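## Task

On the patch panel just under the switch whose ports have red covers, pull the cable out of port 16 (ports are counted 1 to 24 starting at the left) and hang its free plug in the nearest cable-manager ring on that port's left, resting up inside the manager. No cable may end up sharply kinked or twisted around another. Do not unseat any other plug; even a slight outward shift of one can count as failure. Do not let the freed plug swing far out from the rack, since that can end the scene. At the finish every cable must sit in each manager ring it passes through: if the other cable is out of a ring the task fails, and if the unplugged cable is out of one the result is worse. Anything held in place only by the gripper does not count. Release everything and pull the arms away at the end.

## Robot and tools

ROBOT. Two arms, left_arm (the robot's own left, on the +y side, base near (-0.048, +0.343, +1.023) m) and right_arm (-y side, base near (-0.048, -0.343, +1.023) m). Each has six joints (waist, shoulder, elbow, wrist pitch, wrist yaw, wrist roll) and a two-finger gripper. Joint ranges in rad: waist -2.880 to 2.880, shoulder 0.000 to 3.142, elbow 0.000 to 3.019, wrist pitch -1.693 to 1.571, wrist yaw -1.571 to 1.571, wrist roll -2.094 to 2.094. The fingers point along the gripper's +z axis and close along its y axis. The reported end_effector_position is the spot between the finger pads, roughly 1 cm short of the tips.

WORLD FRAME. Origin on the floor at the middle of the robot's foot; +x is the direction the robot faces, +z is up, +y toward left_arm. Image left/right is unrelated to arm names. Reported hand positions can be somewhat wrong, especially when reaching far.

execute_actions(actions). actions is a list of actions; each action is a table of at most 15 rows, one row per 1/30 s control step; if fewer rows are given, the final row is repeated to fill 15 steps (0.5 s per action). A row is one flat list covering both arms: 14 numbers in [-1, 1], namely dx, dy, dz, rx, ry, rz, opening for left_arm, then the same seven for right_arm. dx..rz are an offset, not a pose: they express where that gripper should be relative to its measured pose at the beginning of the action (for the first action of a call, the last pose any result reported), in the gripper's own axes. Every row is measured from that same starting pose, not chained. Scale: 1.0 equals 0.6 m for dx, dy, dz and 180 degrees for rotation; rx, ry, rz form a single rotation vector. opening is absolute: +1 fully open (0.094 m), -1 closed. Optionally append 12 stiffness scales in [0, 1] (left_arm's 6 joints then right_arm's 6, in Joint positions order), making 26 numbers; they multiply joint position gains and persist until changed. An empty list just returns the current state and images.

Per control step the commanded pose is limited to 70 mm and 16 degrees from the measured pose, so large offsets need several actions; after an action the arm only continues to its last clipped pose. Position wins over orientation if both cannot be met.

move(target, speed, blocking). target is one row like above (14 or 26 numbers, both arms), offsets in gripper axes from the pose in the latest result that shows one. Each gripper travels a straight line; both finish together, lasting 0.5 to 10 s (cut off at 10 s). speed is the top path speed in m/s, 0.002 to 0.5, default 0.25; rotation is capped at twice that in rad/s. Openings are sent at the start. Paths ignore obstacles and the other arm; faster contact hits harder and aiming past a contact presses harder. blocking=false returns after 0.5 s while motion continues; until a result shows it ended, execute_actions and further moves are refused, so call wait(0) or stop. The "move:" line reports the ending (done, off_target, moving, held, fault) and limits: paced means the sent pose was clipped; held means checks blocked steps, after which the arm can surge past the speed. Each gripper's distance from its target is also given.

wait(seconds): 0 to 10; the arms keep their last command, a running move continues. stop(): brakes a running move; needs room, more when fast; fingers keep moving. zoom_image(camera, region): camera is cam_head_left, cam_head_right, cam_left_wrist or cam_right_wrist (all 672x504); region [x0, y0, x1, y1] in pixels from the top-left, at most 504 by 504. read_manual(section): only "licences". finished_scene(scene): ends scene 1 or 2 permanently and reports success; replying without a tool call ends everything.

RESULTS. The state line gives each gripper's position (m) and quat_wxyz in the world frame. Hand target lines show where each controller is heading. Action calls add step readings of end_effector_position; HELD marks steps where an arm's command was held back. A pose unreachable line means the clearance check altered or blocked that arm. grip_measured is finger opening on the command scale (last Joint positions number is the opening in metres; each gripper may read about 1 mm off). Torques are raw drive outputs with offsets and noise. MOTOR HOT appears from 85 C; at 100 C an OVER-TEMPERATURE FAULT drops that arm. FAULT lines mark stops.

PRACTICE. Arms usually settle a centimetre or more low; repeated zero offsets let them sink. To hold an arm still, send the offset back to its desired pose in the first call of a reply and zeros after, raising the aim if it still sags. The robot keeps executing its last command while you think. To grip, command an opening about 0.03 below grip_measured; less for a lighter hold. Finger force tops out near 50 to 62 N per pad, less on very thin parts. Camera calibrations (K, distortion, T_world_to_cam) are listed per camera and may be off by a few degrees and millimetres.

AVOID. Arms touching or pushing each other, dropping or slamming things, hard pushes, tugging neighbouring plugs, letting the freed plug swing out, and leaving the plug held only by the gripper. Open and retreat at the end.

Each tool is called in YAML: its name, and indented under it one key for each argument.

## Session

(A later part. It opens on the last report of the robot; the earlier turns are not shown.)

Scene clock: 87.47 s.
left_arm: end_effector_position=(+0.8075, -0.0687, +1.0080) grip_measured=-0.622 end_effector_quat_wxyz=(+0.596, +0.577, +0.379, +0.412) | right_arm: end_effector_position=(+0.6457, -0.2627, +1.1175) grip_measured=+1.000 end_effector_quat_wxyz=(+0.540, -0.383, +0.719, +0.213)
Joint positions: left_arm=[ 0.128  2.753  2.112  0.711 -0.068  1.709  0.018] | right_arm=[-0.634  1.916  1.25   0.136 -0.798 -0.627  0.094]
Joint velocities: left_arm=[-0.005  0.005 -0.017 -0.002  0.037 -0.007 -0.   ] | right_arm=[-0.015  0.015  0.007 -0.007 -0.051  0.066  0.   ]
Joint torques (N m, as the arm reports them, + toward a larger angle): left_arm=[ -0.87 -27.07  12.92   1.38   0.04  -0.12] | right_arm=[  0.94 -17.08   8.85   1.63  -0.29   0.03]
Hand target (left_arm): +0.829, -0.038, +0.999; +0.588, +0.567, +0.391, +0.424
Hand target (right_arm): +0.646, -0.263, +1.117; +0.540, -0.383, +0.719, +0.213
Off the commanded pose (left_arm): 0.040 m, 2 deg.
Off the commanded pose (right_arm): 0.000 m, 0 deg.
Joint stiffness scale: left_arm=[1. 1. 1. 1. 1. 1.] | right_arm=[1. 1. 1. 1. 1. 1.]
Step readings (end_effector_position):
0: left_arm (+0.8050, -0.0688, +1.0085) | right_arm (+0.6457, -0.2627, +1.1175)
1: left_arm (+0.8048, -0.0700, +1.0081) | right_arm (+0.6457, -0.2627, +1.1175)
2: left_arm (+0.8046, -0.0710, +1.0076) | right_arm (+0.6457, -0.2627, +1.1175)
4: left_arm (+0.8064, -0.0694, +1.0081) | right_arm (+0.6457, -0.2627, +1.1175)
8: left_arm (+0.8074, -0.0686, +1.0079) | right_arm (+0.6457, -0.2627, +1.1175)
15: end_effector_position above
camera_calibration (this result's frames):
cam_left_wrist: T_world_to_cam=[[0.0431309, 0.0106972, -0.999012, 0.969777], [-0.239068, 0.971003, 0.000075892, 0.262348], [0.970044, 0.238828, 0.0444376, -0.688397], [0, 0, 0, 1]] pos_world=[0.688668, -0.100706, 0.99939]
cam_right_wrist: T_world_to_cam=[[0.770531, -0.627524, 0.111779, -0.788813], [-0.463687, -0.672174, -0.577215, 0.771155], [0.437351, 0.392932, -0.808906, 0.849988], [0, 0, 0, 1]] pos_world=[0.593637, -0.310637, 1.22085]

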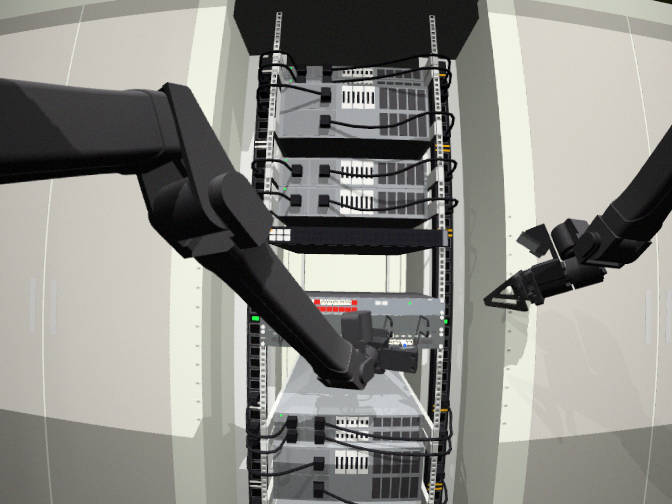

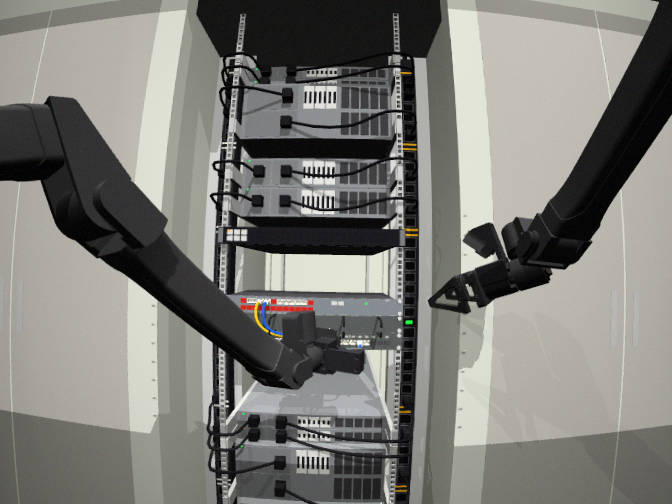

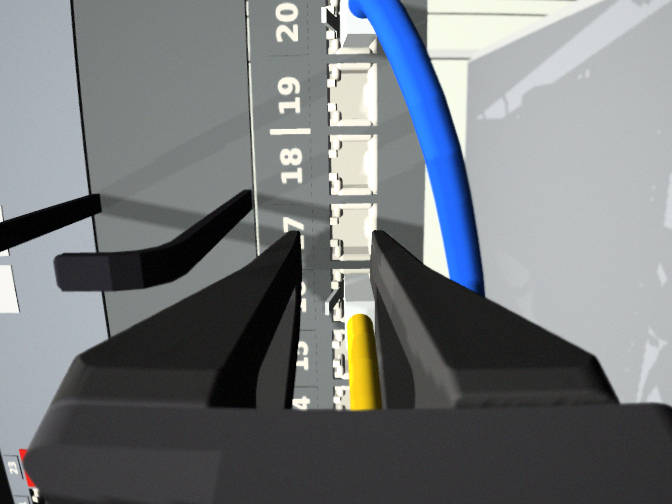

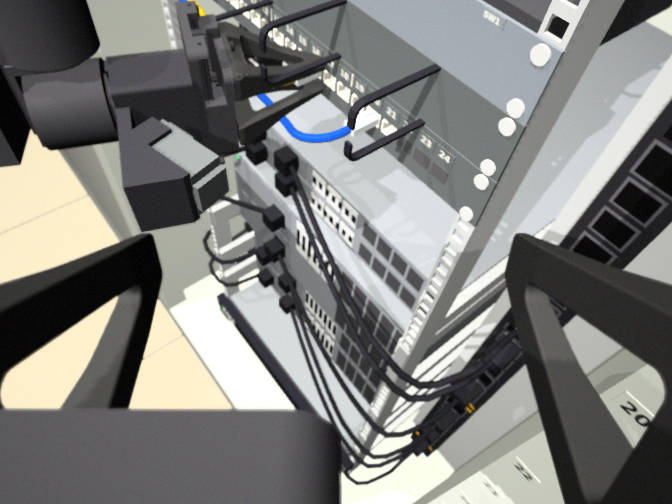

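execute_actions:
  actions:
    - [[0.015,-0.015,-0.015,0,0.07,0,-0.62,0,0,0,0,0,0,1]]
    - [[0.02,-0.01,0.03,0,0.02,0,-0.62,0,0,0,0,0,0,1]]

zoom_image:
  camera: "cam_right_wrist"
  region: [190,0,370,130]

Scene clock: 88.83 s.
left_arm: end_effector_position=(+0.8103, -0.0531, +1.0078) grip_measured=-0.622 end_effector_quat_wxyz=(+0.535, +0.522, +0.461, +0.479) | right_arm: end_effector_position=(+0.6457, -0.2627, +1.1175) grip_measured=+1.000 end_effector_quat_wxyz=(+0.540, -0.383, +0.719, +0.213)
Joint positions: left_arm=[ 0.09   2.772  2.15   0.71  -0.374  1.709  0.018] | right_arm=[-0.634  1.916  1.25   0.136 -0.798 -0.627  0.094]
Joint velocities: left_arm=[-0.005 -0.015  0.007 -0.007 -0.022 -0.007  0.001] | right_arm=[-0.005  0.005 -0.002 -0.007 -0.051  0.007  0.   ]
Joint torques (N m, as the arm reports them, + toward a larger angle): left_arm=[ -3.46 -27.03  13.48   1.27   0.19  -0.1 ] | right_arm=[  0.94 -17.13   8.87   1.63  -0.3    0.03]
Hand target (left_arm): +0.821, -0.048, +1.003; +0.534, +0.516, +0.462, +0.484
Hand target (right_arm): +0.646, -0.263, +1.117; +0.540, -0.383, +0.719, +0.213
Off the commanded pose (left_arm): 0.014 m, 1 deg.
Off the commanded pose (right_arm): 0.000 m, 0 deg.
Joint stiffness scale: left_arm=[1. 1. 1. 1. 1. 1.] | right_arm=[1. 1. 1. 1. 1. 1.]
Step readings (end_effector_position; steps 1 to 15: 1st action; 16 to 30: 2nd action):
0: left_arm (+0.8075, -0.0687, +1.0080) | right_arm (+0.6457, -0.2627, +1.1175)
1: left_arm (+0.8095, -0.0602, +1.0072) | right_arm (+0.6457, -0.2627, +1.1175)
2: left_arm (+0.8089, -0.0542, +1.0081) | right_arm (+0.6457, -0.2627, +1.1175)
4: left_arm (+0.8050, -0.0553, +1.0083) | right_arm (+0.6457, -0.2627, +1.1175)
8: left_arm (+0.8030, -0.0578, +1.0083) | right_arm (+0.6457, -0.2627, +1.1175)
15: left_arm (+0.8030, -0.0578, +1.0083) | right_arm (+0.6457, -0.2627, +1.1175)
16: left_arm (+0.8044, -0.0549, +1.0078) | right_arm (+0.6457, -0.2627, +1.1175)
17: left_arm (+0.8065, -0.0539, +1.0080) | right_arm (+0.6457, -0.2627, +1.1175)
19: left_arm (+0.8095, -0.0536, +1.0079) | right_arm (+0.6457, -0.2627, +1.1175)
23: left_arm (+0.8103, -0.0531, +1.0078) | right_arm (+0.6457, -0.2627, +1.1175)
30: end_effector_position above
camera_calibration (this result's frames):
cam_left_wrist: T_world_to_cam=[[0.0198948, 0.00717988, -0.999776, 0.988651], [-0.48717, 0.873301, -0.00342273, 0.447286], [0.873081, 0.487129, 0.020872, -0.579267], [0, 0, 0, 1]] pos_world=[0.703982, -0.115536, 1.00205]
cam_right_wrist: T_world_to_cam=[[0.770531, -0.627524, 0.111779, -0.788813], [-0.463687, -0.672174, -0.577215, 0.771155], [0.437351, 0.392932, -0.808906, 0.849988], [0, 0, 0, 1]] pos_world=[0.593637, -0.310637, 1.22085]

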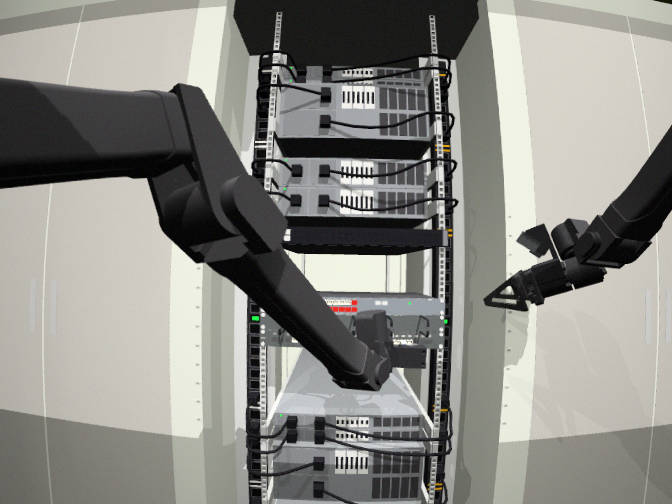

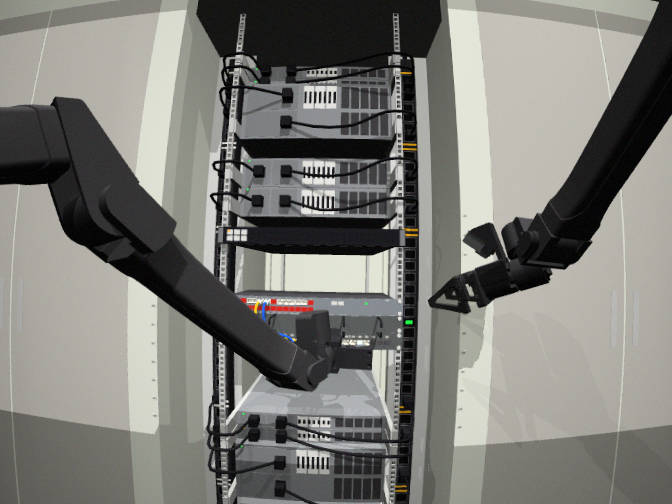

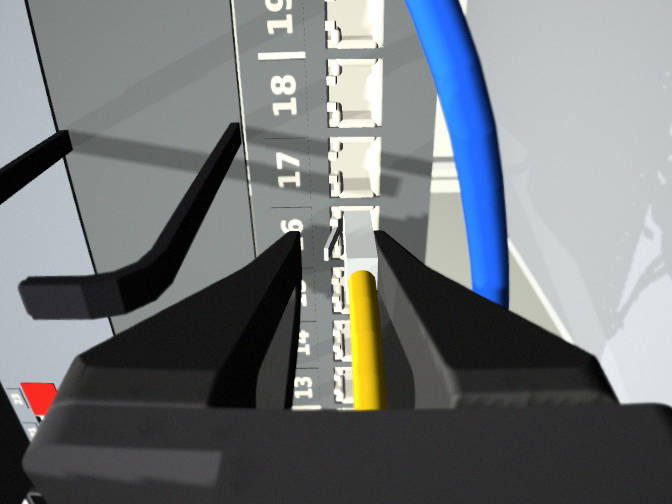

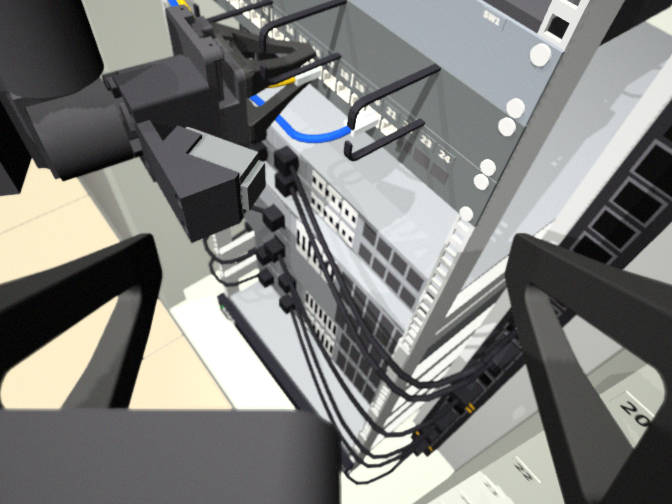

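Region (190, 0, 370, 130) of cam_right_wrist's 672x504 image, scaled by 2.800, with more detail than that image has.

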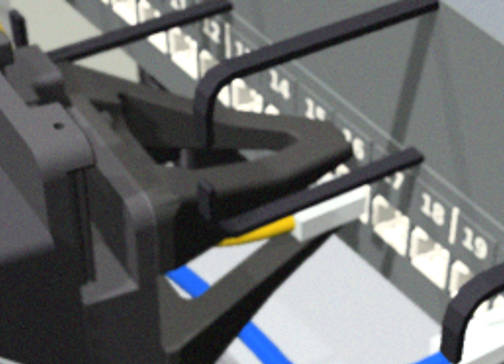

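Now too far left and short; go forward with small right.

execute_actions:
  actions:
    - [[-0.02,-0.01,0.045,0,0,0,-0.66,0,0,0,0,0,0,1]]

zoom_image:
  camera: "cam_right_wrist"
  region: [190,0,370,130]

Scene clock: 89.60 s.
left_arm: end_effector_position=(+0.8109, -0.0553, +1.0076) grip_measured=-0.654 end_effector_quat_wxyz=(+0.528, +0.509, +0.474, +0.487) | right_arm: end_effector_position=(+0.6457, -0.2627, +1.1175) grip_measured=+1.000 end_effector_quat_wxyz=(+0.540, -0.383, +0.719, +0.213)
Joint positions: left_arm=[ 0.08   2.789  2.181  0.703 -0.423  1.702  0.016] | right_arm=[-0.634  1.916  1.25   0.136 -0.798 -0.627  0.094]
Joint velocities: left_arm=[ 0.005 -0.024 -0.002 -0.002 -0.037  0.051 -0.001] | right_arm=[-0.005  0.005  0.007 -0.007  0.007  0.051  0.   ]
Joint torques (N m, as the arm reports them, + toward a larger angle): left_arm=[ -3.38 -25.59  18.05  -1.08   2.11  -0.04] | right_arm=[  0.9  -17.06   8.86   1.63  -0.29   0.03]
Hand target (left_arm): +0.827, -0.064, +1.004; +0.535, +0.522, +0.461, +0.479
Hand target (right_arm): +0.646, -0.263, +1.117; +0.540, -0.383, +0.719, +0.213
Off the commanded pose (left_arm): 0.029 m, 2 deg.
Off the commanded pose (right_arm): 0.000 m, 0 deg.
Joint stiffness scale: left_arm=[1. 1. 1. 1. 1. 1.] | right_arm=[1. 1. 1. 1. 1. 1.]
Step readings (end_effector_position):
0: left_arm (+0.8103, -0.0531, +1.0078) | right_arm (+0.6457, -0.2627, +1.1175)
1: left_arm (+0.8111, -0.0536, +1.0080) | right_arm (+0.6457, -0.2627, +1.1175)
2: left_arm (+0.8109, -0.0545, +1.0079) | right_arm (+0.6457, -0.2627, +1.1175)
4: left_arm (+0.8108, -0.0553, +1.0073) | right_arm (+0.6457, -0.2627, +1.1175)
8: left_arm (+0.8109, -0.0553, +1.0076) | right_arm (+0.6457, -0.2627, +1.1175)
15: end_effector_position above
camera_calibration (this result's frames):
cam_left_wrist: T_world_to_cam=[[0.019655, -0.00422396, -0.999798, 0.988096], [-0.521245, 0.853295, -0.0138522, 0.486501], [0.853181, 0.521412, 0.0145698, -0.554371], [0, 0, 0, 1]] pos_world=[0.707144, -0.121899, 1.00271]
cam_right_wrist: T_world_to_cam=[[0.770531, -0.627524, 0.111779, -0.788813], [-0.463687, -0.672174, -0.577215, 0.771155], [0.437351, 0.392932, -0.808906, 0.849988], [0, 0, 0, 1]] pos_world=[0.593637, -0.310637, 1.22085]

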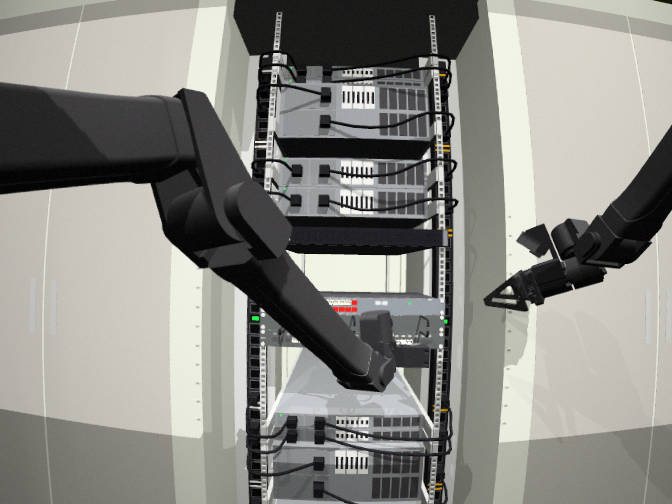

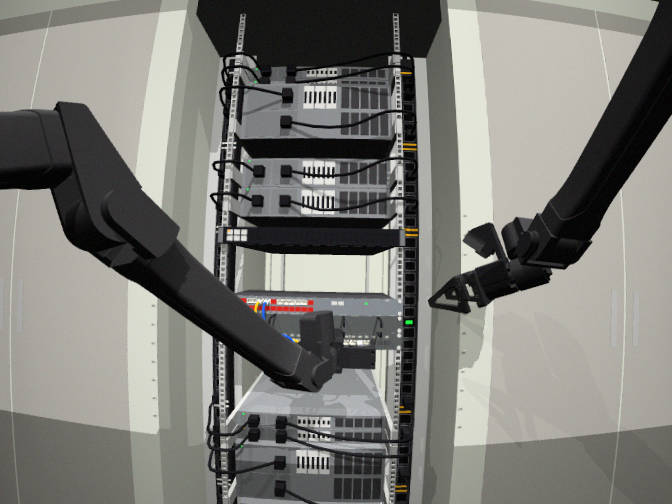

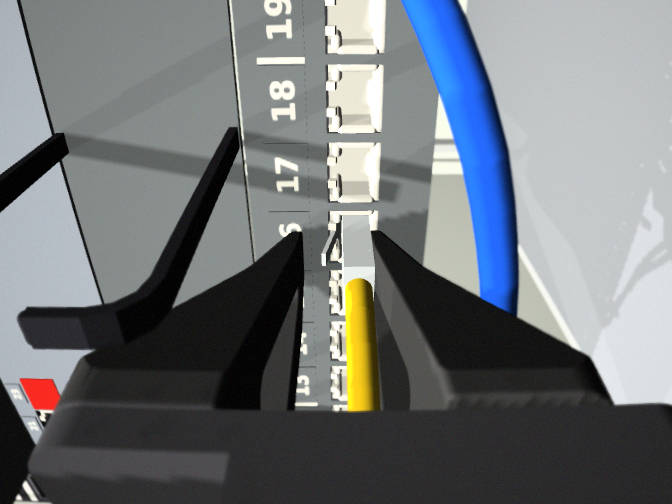

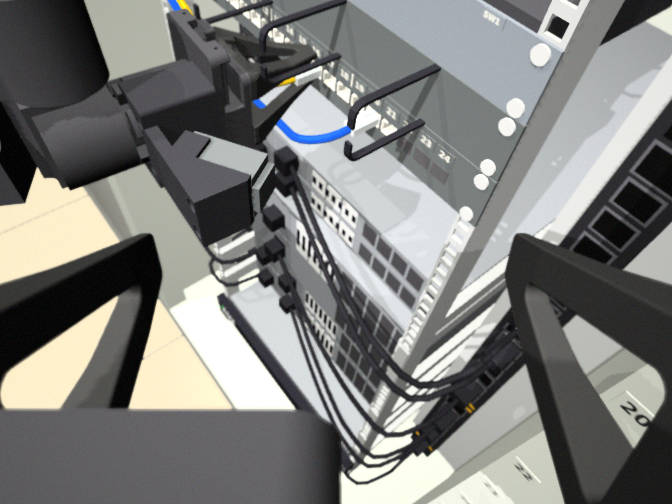

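Region (190, 0, 370, 130) of cam_right_wrist's 672x504 image, scaled by 2.800, with more detail than that image has.

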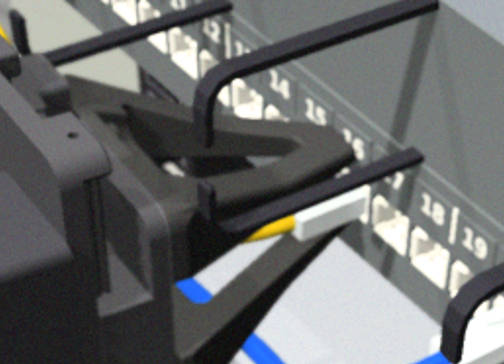

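execute_actions:
  actions:
    - [[-0.012,-0.012,-0.008,0,-0.035,0,-0.68,0,0,0,0,0,0,1]]
    - [[0,-0.01,0.02,0,0,0,-0.68,0,0,0,0,0,0,1]]

zoom_image:
  camera: "cam_right_wrist"
  region: [190,0,370,130]

Scene clock: 90.93 s.
left_arm: end_effector_position=(+0.8096, -0.0623, +1.0064) grip_measured=-0.678 end_effector_quat_wxyz=(+0.553, +0.532, +0.445, +0.462) | right_arm: end_effector_position=(+0.6457, -0.2627, +1.1175) grip_measured=+1.000 end_effector_quat_wxyz=(+0.540, -0.383, +0.719, +0.213)
Joint positions: left_arm=[ 0.092  2.777  2.154  0.709 -0.31   1.7    0.015] | right_arm=[-0.634  1.916  1.25   0.136 -0.798 -0.627  0.094]
Joint velocities: left_arm=[ 0.005  0.015 -0.012 -0.002  0.051 -0.066 -0.   ] | right_arm=[-0.015 -0.015 -0.007 -0.002  0.037 -0.022  0.   ]
Joint torques (N m, as the arm reports them, + toward a larger angle): left_arm=[ -3.73 -27.09  13.7    0.79   0.46  -0.11] | right_arm=[  0.82 -17.1    8.87   1.61  -0.3    0.03]
Hand target (left_arm): +0.818, -0.063, +1.001; +0.554, +0.532, +0.444, +0.462
Hand target (right_arm): +0.646, -0.263, +1.117; +0.540, -0.383, +0.719, +0.213
Off the commanded pose (left_arm): 0.013 m, 0 deg.
Off the commanded pose (right_arm): 0.000 m, 0 deg.
Joint stiffness scale: left_arm=[1. 1. 1. 1. 1. 1.] | right_arm=[1. 1. 1. 1. 1. 1.]
Step readings (end_effector_position; steps 1 to 15: 1st action; 16 to 30: 2nd action):
0: left_arm (+0.8109, -0.0553, +1.0076) | right_arm (+0.6457, -0.2627, +1.1175)
1: left_arm (+0.8088, -0.0585, +1.0063) | right_arm (+0.6457, -0.2627, +1.1175)
2: left_arm (+0.8082, -0.0605, +1.0050) | right_arm (+0.6457, -0.2627, +1.1175)
4: left_arm (+0.8086, -0.0615, +1.0059) | right_arm (+0.6457, -0.2627, +1.1175)
8: left_arm (+0.8085, -0.0619, +1.0062) | right_arm (+0.6457, -0.2627, +1.1175)
15: left_arm (+0.8085, -0.0620, +1.0062) | right_arm (+0.6457, -0.2627, +1.1175)
16: left_arm (+0.8091, -0.0622, +1.0069) | right_arm (+0.6457, -0.2627, +1.1175)
17: left_arm (+0.8096, -0.0624, +1.0064) | right_arm (+0.6457, -0.2627, +1.1175)
19: left_arm (+0.8096, -0.0623, +1.0064) | right_arm (+0.6457, -0.2627, +1.1175)
23: left_arm (+0.8096, -0.0623, +1.0064) | right_arm (+0.6457, -0.2627, +1.1175)
30: end_effector_position above
camera_calibration (this result's frames):
cam_left_wrist: T_world_to_cam=[[0.0252964, -0.00205775, -0.999678, 0.982333], [-0.432281, 0.901648, -0.0127946, 0.421723], [0.901384, 0.432465, 0.0219189, -0.601523], [0, 0, 0, 1]] pos_world=[0.699657, -0.118087, 1.0006]
cam_right_wrist: T_world_to_cam=[[0.770531, -0.627524, 0.111779, -0.788813], [-0.463687, -0.672174, -0.577215, 0.771155], [0.437351, 0.392932, -0.808906, 0.849988], [0, 0, 0, 1]] pos_world=[0.593637, -0.310637, 1.22085]

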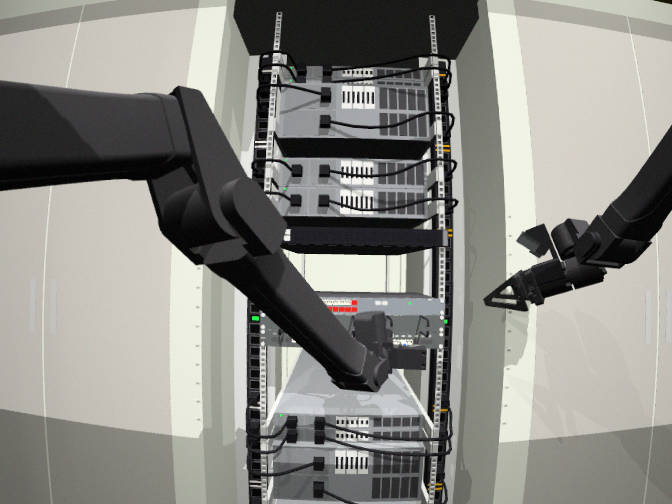

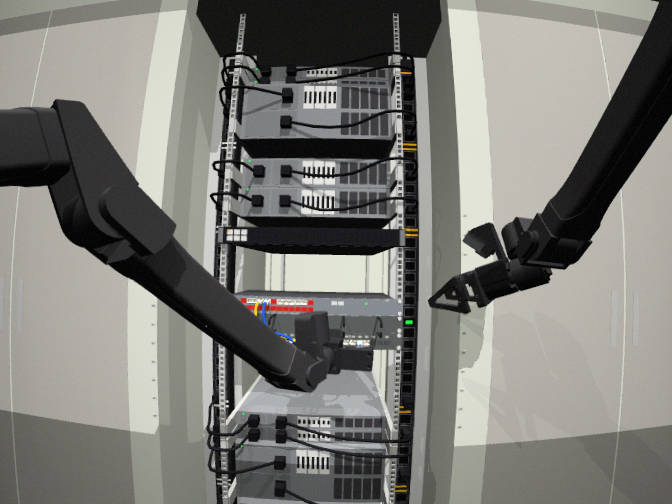

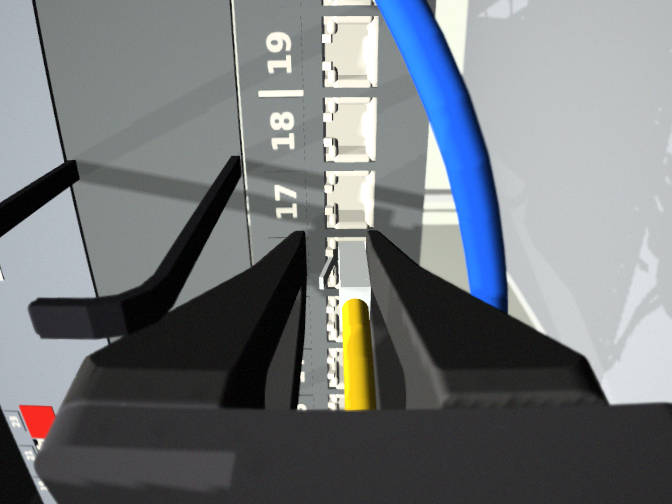

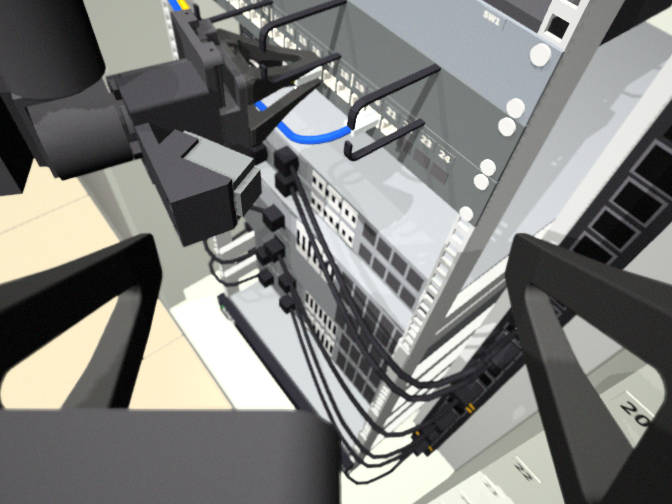

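Region (190, 0, 370, 130) of cam_right_wrist's 672x504 image, scaled by 2.800, with more detail than that image has.

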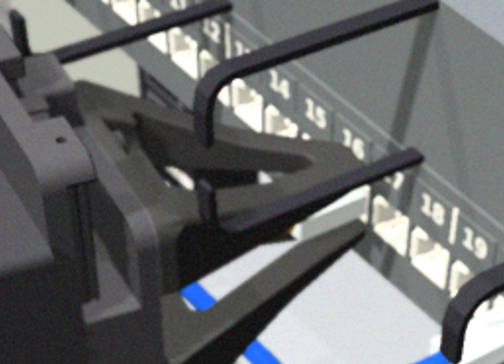

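execute_actions:
  actions:
    - [[0,-0.02,0.008,0,0,0,-0.8,0,0,0,0,0,0,1]]
    - [[0,-0.015,0.008,0,0,0,-1,0,0,0,0,0,0,1]]
    - [[-0.03,-0.01,-0.025,0,0,0,-1,0,0,0,0,0,0,1]]
    - [[-0.035,-0.005,-0.045,0,0,0,-1,0,0,0,0,0,0,1]]

zoom_image:
  camera: "cam_right_wrist"
  region: [190,0,370,130]

Scene clock: 93.27 s.
left_arm: end_effector_position=(+0.7833, -0.0696, +1.0032) grip_measured=-0.883 end_effector_quat_wxyz=(+0.547, +0.523, +0.455, +0.469) | right_arm: end_effector_position=(+0.6457, -0.2627, +1.1175) grip_measured=+1.000 end_effector_quat_wxyz=(+0.540, -0.383, +0.719, +0.213)
Joint positions: left_arm=[ 0.061  2.745  2.058  0.78  -0.373  1.699  0.006] | right_arm=[-0.634  1.916  1.25   0.136 -0.798 -0.627  0.094]
Joint velocities: left_arm=[-0.005 -0.024  0.002  0.017 -0.022 -0.066  0.001] | right_arm=[-0.005  0.015  0.012 -0.007  0.051 -0.022  0.   ]
Joint torques (N m, as the arm reports them, + toward a larger angle): left_arm=[ -5.38 -29.72   6.77   2.23   0.17  -0.1 ] | right_arm=[  0.92 -17.08   8.86   1.64  -0.29   0.03]
Hand target (left_arm): +0.774, -0.079, +0.998; +0.548, +0.528, +0.452, +0.466
Hand target (right_arm): +0.646, -0.263, +1.117; +0.540, -0.383, +0.719, +0.213
Off the commanded pose (left_arm): 0.014 m, 1 deg.
Off the commanded pose (right_arm): 0.000 m, 0 deg.
Joint stiffness scale: left_arm=[1. 1. 1. 1. 1. 1.] | right_arm=[1. 1. 1. 1. 1. 1.]
Step readings (end_effector_position; steps 1 to 15: 1st action; 16 to 30: 2nd action; 31 to 45: 3rd action; 46 to 60: 4th action):
0: left_arm (+0.8096, -0.0623, +1.0064) | right_arm (+0.6457, -0.2627, +1.1175)
1: left_arm (+0.8096, -0.0622, +1.0059) | right_arm (+0.6457, -0.2627, +1.1175)
2: left_arm (+0.8092, -0.0623, +1.0032) | right_arm (+0.6457, -0.2627, +1.1175)
4: left_arm (+0.8092, -0.0623, +1.0032) | right_arm (+0.6457, -0.2627, +1.1175)
8: left_arm (+0.8092, -0.0623, +1.0032) | right_arm (+0.6457, -0.2627, +1.1175)
15: left_arm (+0.8092, -0.0623, +1.0032) | right_arm (+0.6457, -0.2627, +1.1175)
16: left_arm (+0.8091, -0.0624, +1.0028) | right_arm (+0.6457, -0.2627, +1.1175)
17: left_arm (+0.8092, -0.0625, +1.0027) | right_arm (+0.6457, -0.2627, +1.1175)
19: left_arm (+0.8092, -0.0623, +1.0026) | right_arm (+0.6457, -0.2627, +1.1175)
23: left_arm (+0.8092, -0.0623, +1.0026) | right_arm (+0.6457, -0.2627, +1.1175)
30: left_arm (+0.8092, -0.0623, +1.0026) | right_arm (+0.6457, -0.2627, +1.1175)
31: left_arm (+0.8088, -0.0618, +1.0020) | right_arm (+0.6457, -0.2627, +1.1175)
32: left_arm (+0.8083, -0.0620, +1.0022) | right_arm (+0.6457, -0.2627, +1.1175)
34: left_arm (+0.8073, -0.0620, +1.0018) | right_arm (+0.6457, -0.2627, +1.1175)
38: left_arm (+0.8061, -0.0622, +1.0018) | right_arm (+0.6457, -0.2627, +1.1175)
45: left_arm (+0.8037, -0.0625, +1.0018) | right_arm (+0.6457, -0.2627, +1.1175)
46: left_arm (+0.8019, -0.0620, +1.0010) | right_arm (+0.6457, -0.2627, +1.1175)
47: left_arm (+0.7983, -0.0620, +1.0021) | right_arm (+0.6457, -0.2627, +1.1175)
49: left_arm (+0.7912, -0.0649, +1.0029) | right_arm (+0.6457, -0.2627, +1.1175)
53: left_arm (+0.7842, -0.0701, +1.0042) | right_arm (+0.6457, -0.2627, +1.1175)
60: end_effector_position above
camera_calibration (this result's frames):
cam_left_wrist: T_world_to_cam=[[0.0265793, -0.00880214, -0.999608, 0.978205], [-0.461333, 0.887, -0.0200773, 0.445936], [0.886829, 0.461686, 0.0195151, -0.558735], [0, 0, 0, 1]] pos_world=[0.675227, -0.128975, 0.997679]
cam_right_wrist: T_world_to_cam=[[0.770531, -0.627524, 0.111779, -0.788813], [-0.463687, -0.672174, -0.577215, 0.771155], [0.437351, 0.392932, -0.808906, 0.849988], [0, 0, 0, 1]] pos_world=[0.593637, -0.310637, 1.22085]

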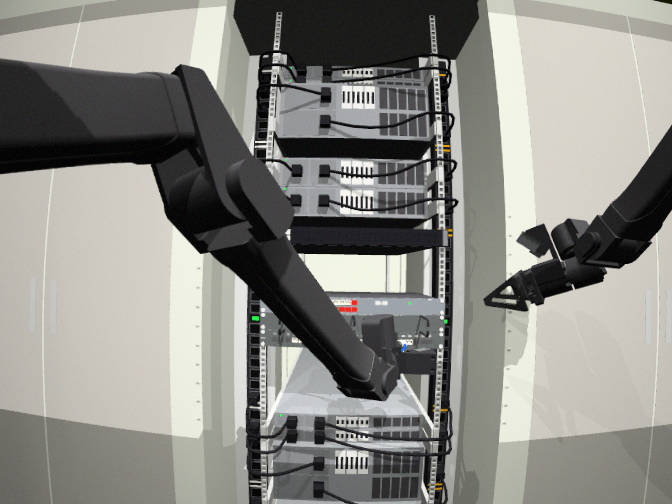

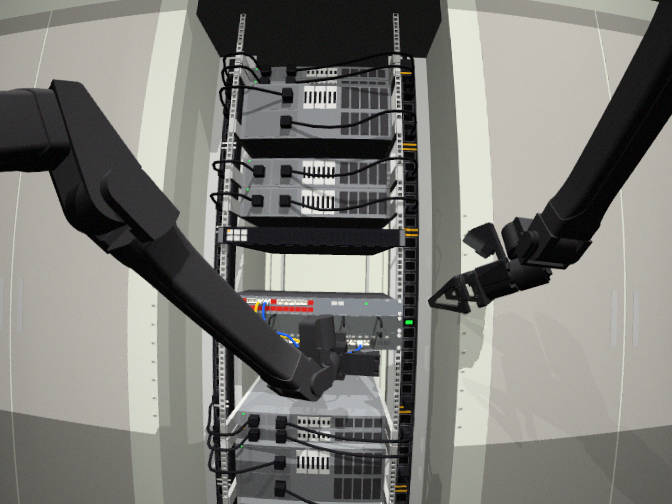

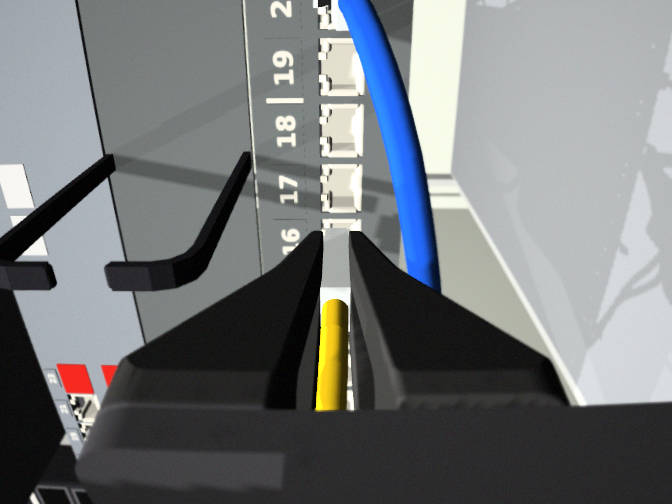

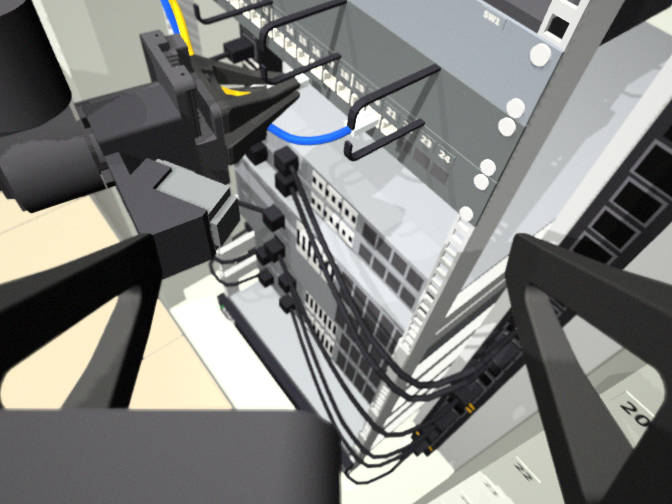

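Region (190, 0, 370, 130) of cam_right_wrist's 672x504 image, scaled by 2.800, with more detail than that image has.

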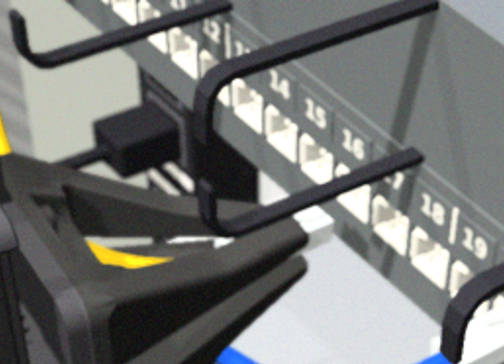

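execute_actions:
  actions:
    - [[0.02,0.015,-0.07,0,0,0,-0.93,0,0,0,0,0,0,1]]
    - [[0,0.04,-0.05,0,-0.06,0,-0.93,0,0,0,0,0,0,1]]
    - [[0,0.05,-0.02,0.03,-0.08,0,-0.93,0,0,0,0,0,0,1]]
    - [[0,0.02,0,0,-0.08,0,-0.93,0,0,0,0,0,0,1]]

zoom_image:
  camera: "cam_head_right"
  region: [220,270,420,380]

Scene clock: 95.67 s.
left_arm: end_effector_position=(+0.6787, -0.0737, +1.0636) grip_measured=-0.883 end_effector_quat_wxyz=(+0.644, +0.689, +0.255, +0.213) | right_arm: end_effector_position=(+0.6457, -0.2627, +1.1175) grip_measured=+1.000 end_effector_quat_wxyz=(+0.540, -0.383, +0.719, +0.213)
Joint positions: left_arm=[0.15  2.362 1.567 0.669 0.446 1.698 0.006] | right_arm=[-0.634  1.916  1.25   0.136 -0.798 -0.627  0.094]
Joint velocities: left_arm=[-0.005 -0.015 -0.007  0.012 -0.007  0.095 -0.   ] | right_arm=[-0.005  0.005  0.007 -0.002 -0.066 -0.022  0.   ]
Joint torques (N m, as the arm reports them, + toward a larger angle): left_arm=[ -2.39 -27.28  10.63   1.53   0.13   0.03] | right_arm=[  0.95 -17.02   8.85   1.63  -0.29   0.03]
Hand target (left_arm): +0.698, -0.065, +1.090; +0.650, +0.678, +0.247, +0.236
Hand target (right_arm): +0.646, -0.263, +1.117; +0.540, -0.383, +0.719, +0.213
Off the commanded pose (left_arm): 0.034 m, 3 deg.
Off the commanded pose (right_arm): 0.000 m, 0 deg.
Joint stiffness scale: left_arm=[1. 1. 1. 1. 1. 1.] | right_arm=[1. 1. 1. 1. 1. 1.]
Step readings (end_effector_position; steps 1 to 15: 1st action; 16 to 30: 2nd action; 31 to 45: 3rd action; 46 to 60: 4th action):
0: left_arm (+0.7833, -0.0696, +1.0032) | right_arm (+0.6457, -0.2627, +1.1175)
1: left_arm (+0.7790, -0.0672, +1.0014) | right_arm (+0.6457, -0.2627, +1.1175)
2: left_arm (+0.7706, -0.0621, +1.0020) | right_arm (+0.6457, -0.2627, +1.1175)
4: left_arm (+0.7562, -0.0552, +0.9997) | right_arm (+0.6457, -0.2627, +1.1175)
8: left_arm (+0.7470, -0.0528, +1.0042) | right_arm (+0.6457, -0.2627, +1.1175)
15: left_arm (+0.7455, -0.0537, +1.0055) | right_arm (+0.6457, -0.2627, +1.1175)
16: left_arm (+0.7387, -0.0638, +1.0045) | right_arm (+0.6457, -0.2627, +1.1175)
17: left_arm (+0.7277, -0.0671, +1.0050) | right_arm (+0.6457, -0.2627, +1.1175)
19: left_arm (+0.7139, -0.0635, +1.0050) | right_arm (+0.6457, -0.2627, +1.1175)
23: left_arm (+0.7141, -0.0585, +1.0223) | right_arm (+0.6457, -0.2627, +1.1175)
30: left_arm (+0.7159, -0.0585, +1.0345) | right_arm (+0.6457, -0.2627, +1.1175)
31: left_arm (+0.7071, -0.0717, +1.0322) | right_arm (+0.6457, -0.2627, +1.1175)
32: left_arm (+0.6960, -0.0775, +1.0273) | right_arm (+0.6457, -0.2627, +1.1175)
34: left_arm (+0.6871, -0.0753, +1.0260) | right_arm (+0.6457, -0.2627, +1.1175)
38: left_arm (+0.6959, -0.0665, +1.0545) | right_arm (+0.6457, -0.2627, +1.1175)
45: left_arm (+0.6993, -0.0654, +1.0777) | right_arm (+0.6457, -0.2627, +1.1175)
46: left_arm (+0.6872, -0.0795, +1.0771) | right_arm (+0.6457, -0.2627, +1.1175)
47: left_arm (+0.6766, -0.0884, +1.0760) | right_arm (+0.6457, -0.2627, +1.1175)
49: left_arm (+0.6719, -0.0886, +1.0705) | right_arm (+0.6457, -0.2627, +1.1175)
53: left_arm (+0.6778, -0.0758, +1.0644) | right_arm (+0.6457, -0.2627, +1.1175)
60: end_effector_position above
camera_calibration (this result's frames):
cam_left_wrist: T_world_to_cam=[[-0.0819155, 0.0523243, -0.995265, 1.11487], [0.26846, 0.962869, 0.0285255, -0.138836], [0.959802, -0.264852, -0.0929208, -0.44876], [0, 0, 0, 1]] pos_world=[0.559317, -0.0435084, 1.07185]
cam_right_wrist: T_world_to_cam=[[0.770531, -0.627524, 0.111779, -0.788813], [-0.463687, -0.672174, -0.577215, 0.771155], [0.437351, 0.392932, -0.808906, 0.849988], [0, 0, 0, 1]] pos_world=[0.593637, -0.310637, 1.22085]

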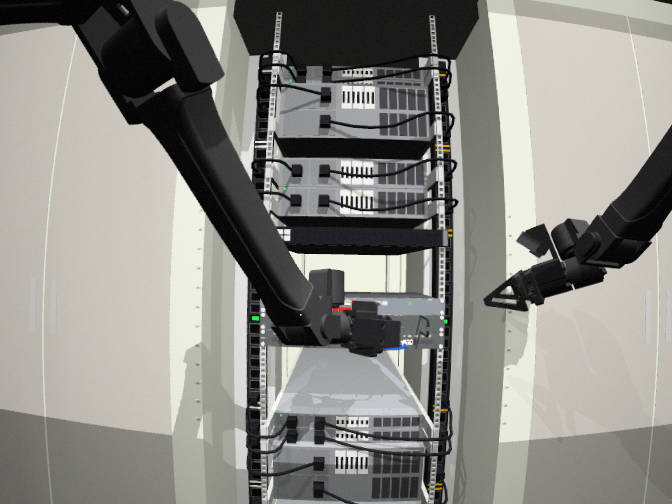

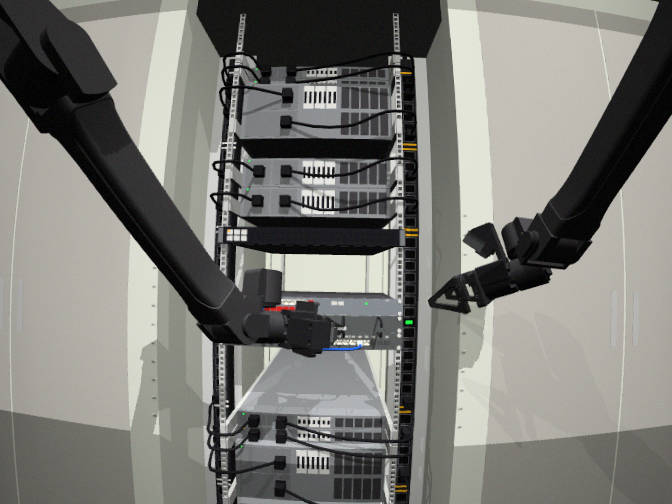

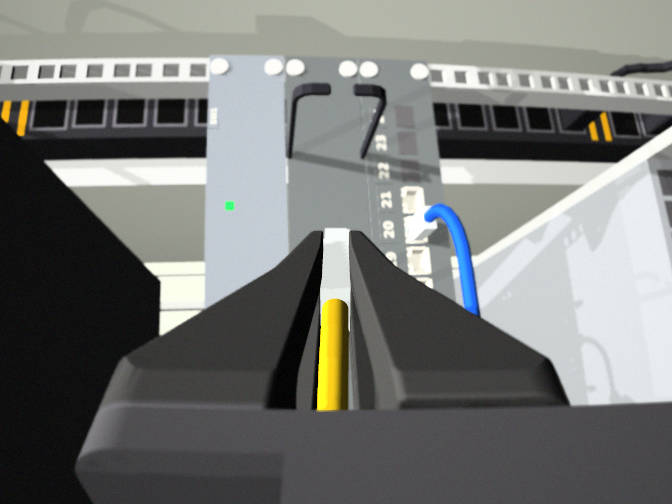

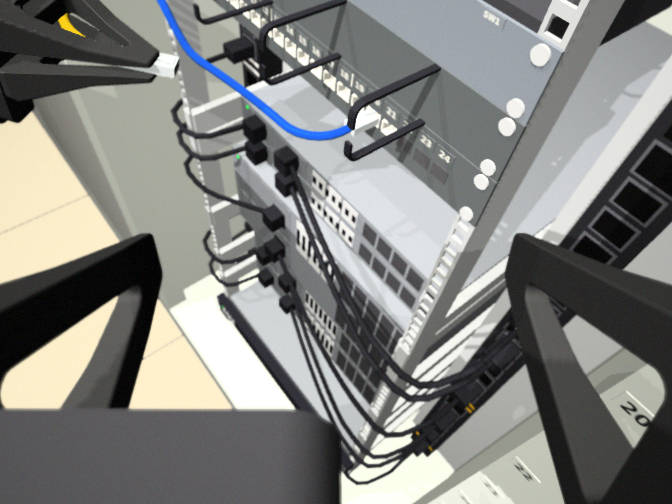

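Region (220, 270, 420, 380) of cam_head_right's 672x504 image, scaled by 2.520, with more detail than that image has; it fills the top 277 rows of this view, and the rest is white.

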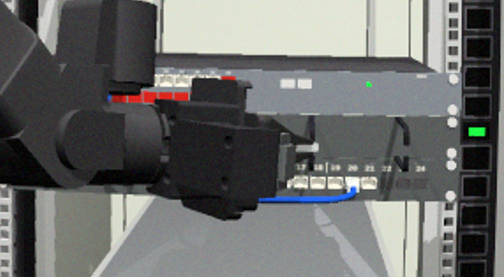

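move:
  target: [0.16,-0.03,-0.13,-0.02,0,0,-0.93,0.0,0,0,0,0,0,1]
  speed: 0.1

zoom_image:
  camera: "cam_head_right"
  region: [200,270,420,380]

Scene clock: 97.97 s.
left_arm: end_effector_position=(+0.6852, +0.0171, +1.0449) grip_measured=-0.883 end_effector_quat_wxyz=(+0.666, +0.680, +0.230, +0.202) | right_arm: end_effector_position=(+0.6457, -0.2627, +1.1175) grip_measured=+1.000 end_effector_quat_wxyz=(+0.540, -0.383, +0.719, +0.213)
Joint positions: left_arm=[0.296 2.362 1.491 0.782 0.652 1.698 0.006] | right_arm=[-0.634  1.916  1.25   0.136 -0.798 -0.627  0.094]
Joint velocities: left_arm=[-0.015 -0.005 -0.002 -0.007  0.066  0.007  0.   ] | right_arm=[-0.005 -0.005 -0.012 -0.002 -0.022 -0.007  0.   ]
Joint torques (N m, as the arm reports them, + toward a larger angle): left_arm=[  0.08 -25.35   6.97   2.34  -0.3   -0.19] | right_arm=[  0.94 -17.05   8.87   1.63  -0.29   0.03]
Hand target (left_arm): +0.702, +0.049, +1.048; +0.663, +0.670, +0.247, +0.223
Hand target (right_arm): +0.646, -0.263, +1.117; +0.540, -0.383, +0.719, +0.213
Off the commanded pose (left_arm): 0.036 m, 3 deg.
Off the commanded pose (right_arm): 0.000 m, 0 deg.
Joint stiffness scale: left_arm=[1. 1. 1. 1. 1. 1.] | right_arm=[1. 1. 1. 1. 1. 1.]
move: off_target (left_arm)
camera_calibration (this result's frames):
cam_left_wrist: T_world_to_cam=[[-0.0486419, 0.0187639, -0.99864, 1.07337], [0.319795, 0.947484, 0.0022261, -0.23495], [0.946237, -0.319252, -0.0520881, -0.465104], [0, 0, 0, 1]] pos_world=[0.567445, 0.0539849, 1.0482]
cam_right_wrist: T_world_to_cam=[[0.770531, -0.627524, 0.111779, -0.788813], [-0.463687, -0.672174, -0.577215, 0.771155], [0.437351, 0.392932, -0.808906, 0.849988], [0, 0, 0, 1]] pos_world=[0.593637, -0.310637, 1.22085]

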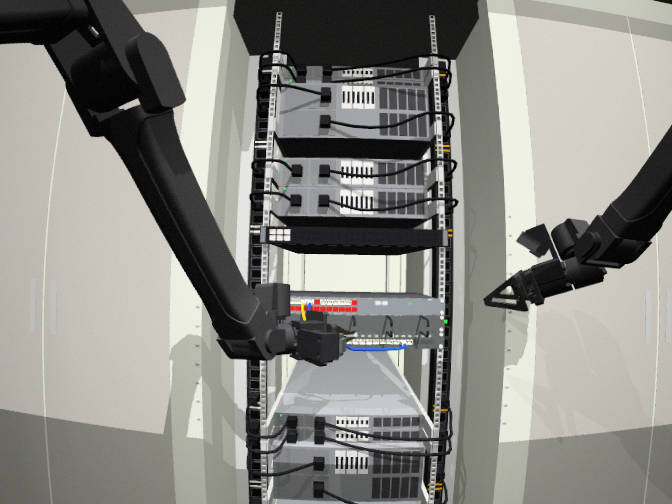

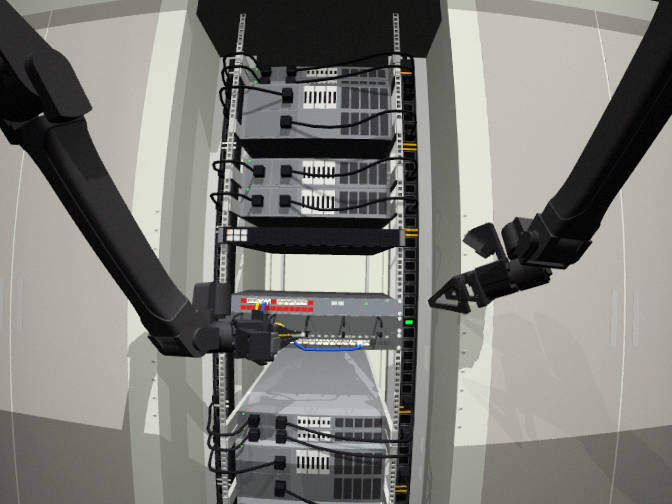

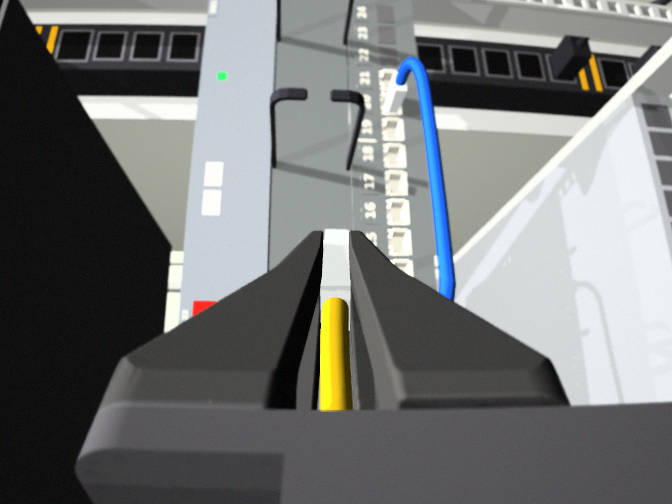

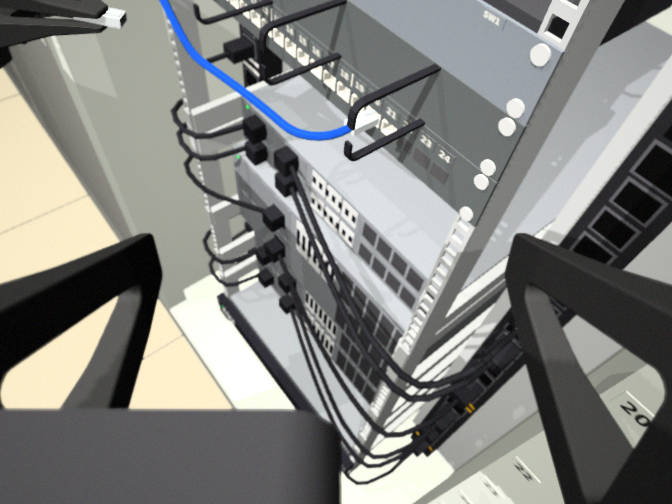

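Region (200, 270, 420, 380) of cam_head_right's 672x504 image, scaled by 2.291, with more detail than that image has.

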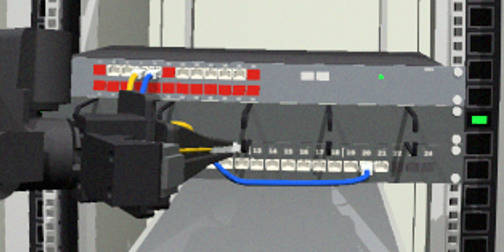

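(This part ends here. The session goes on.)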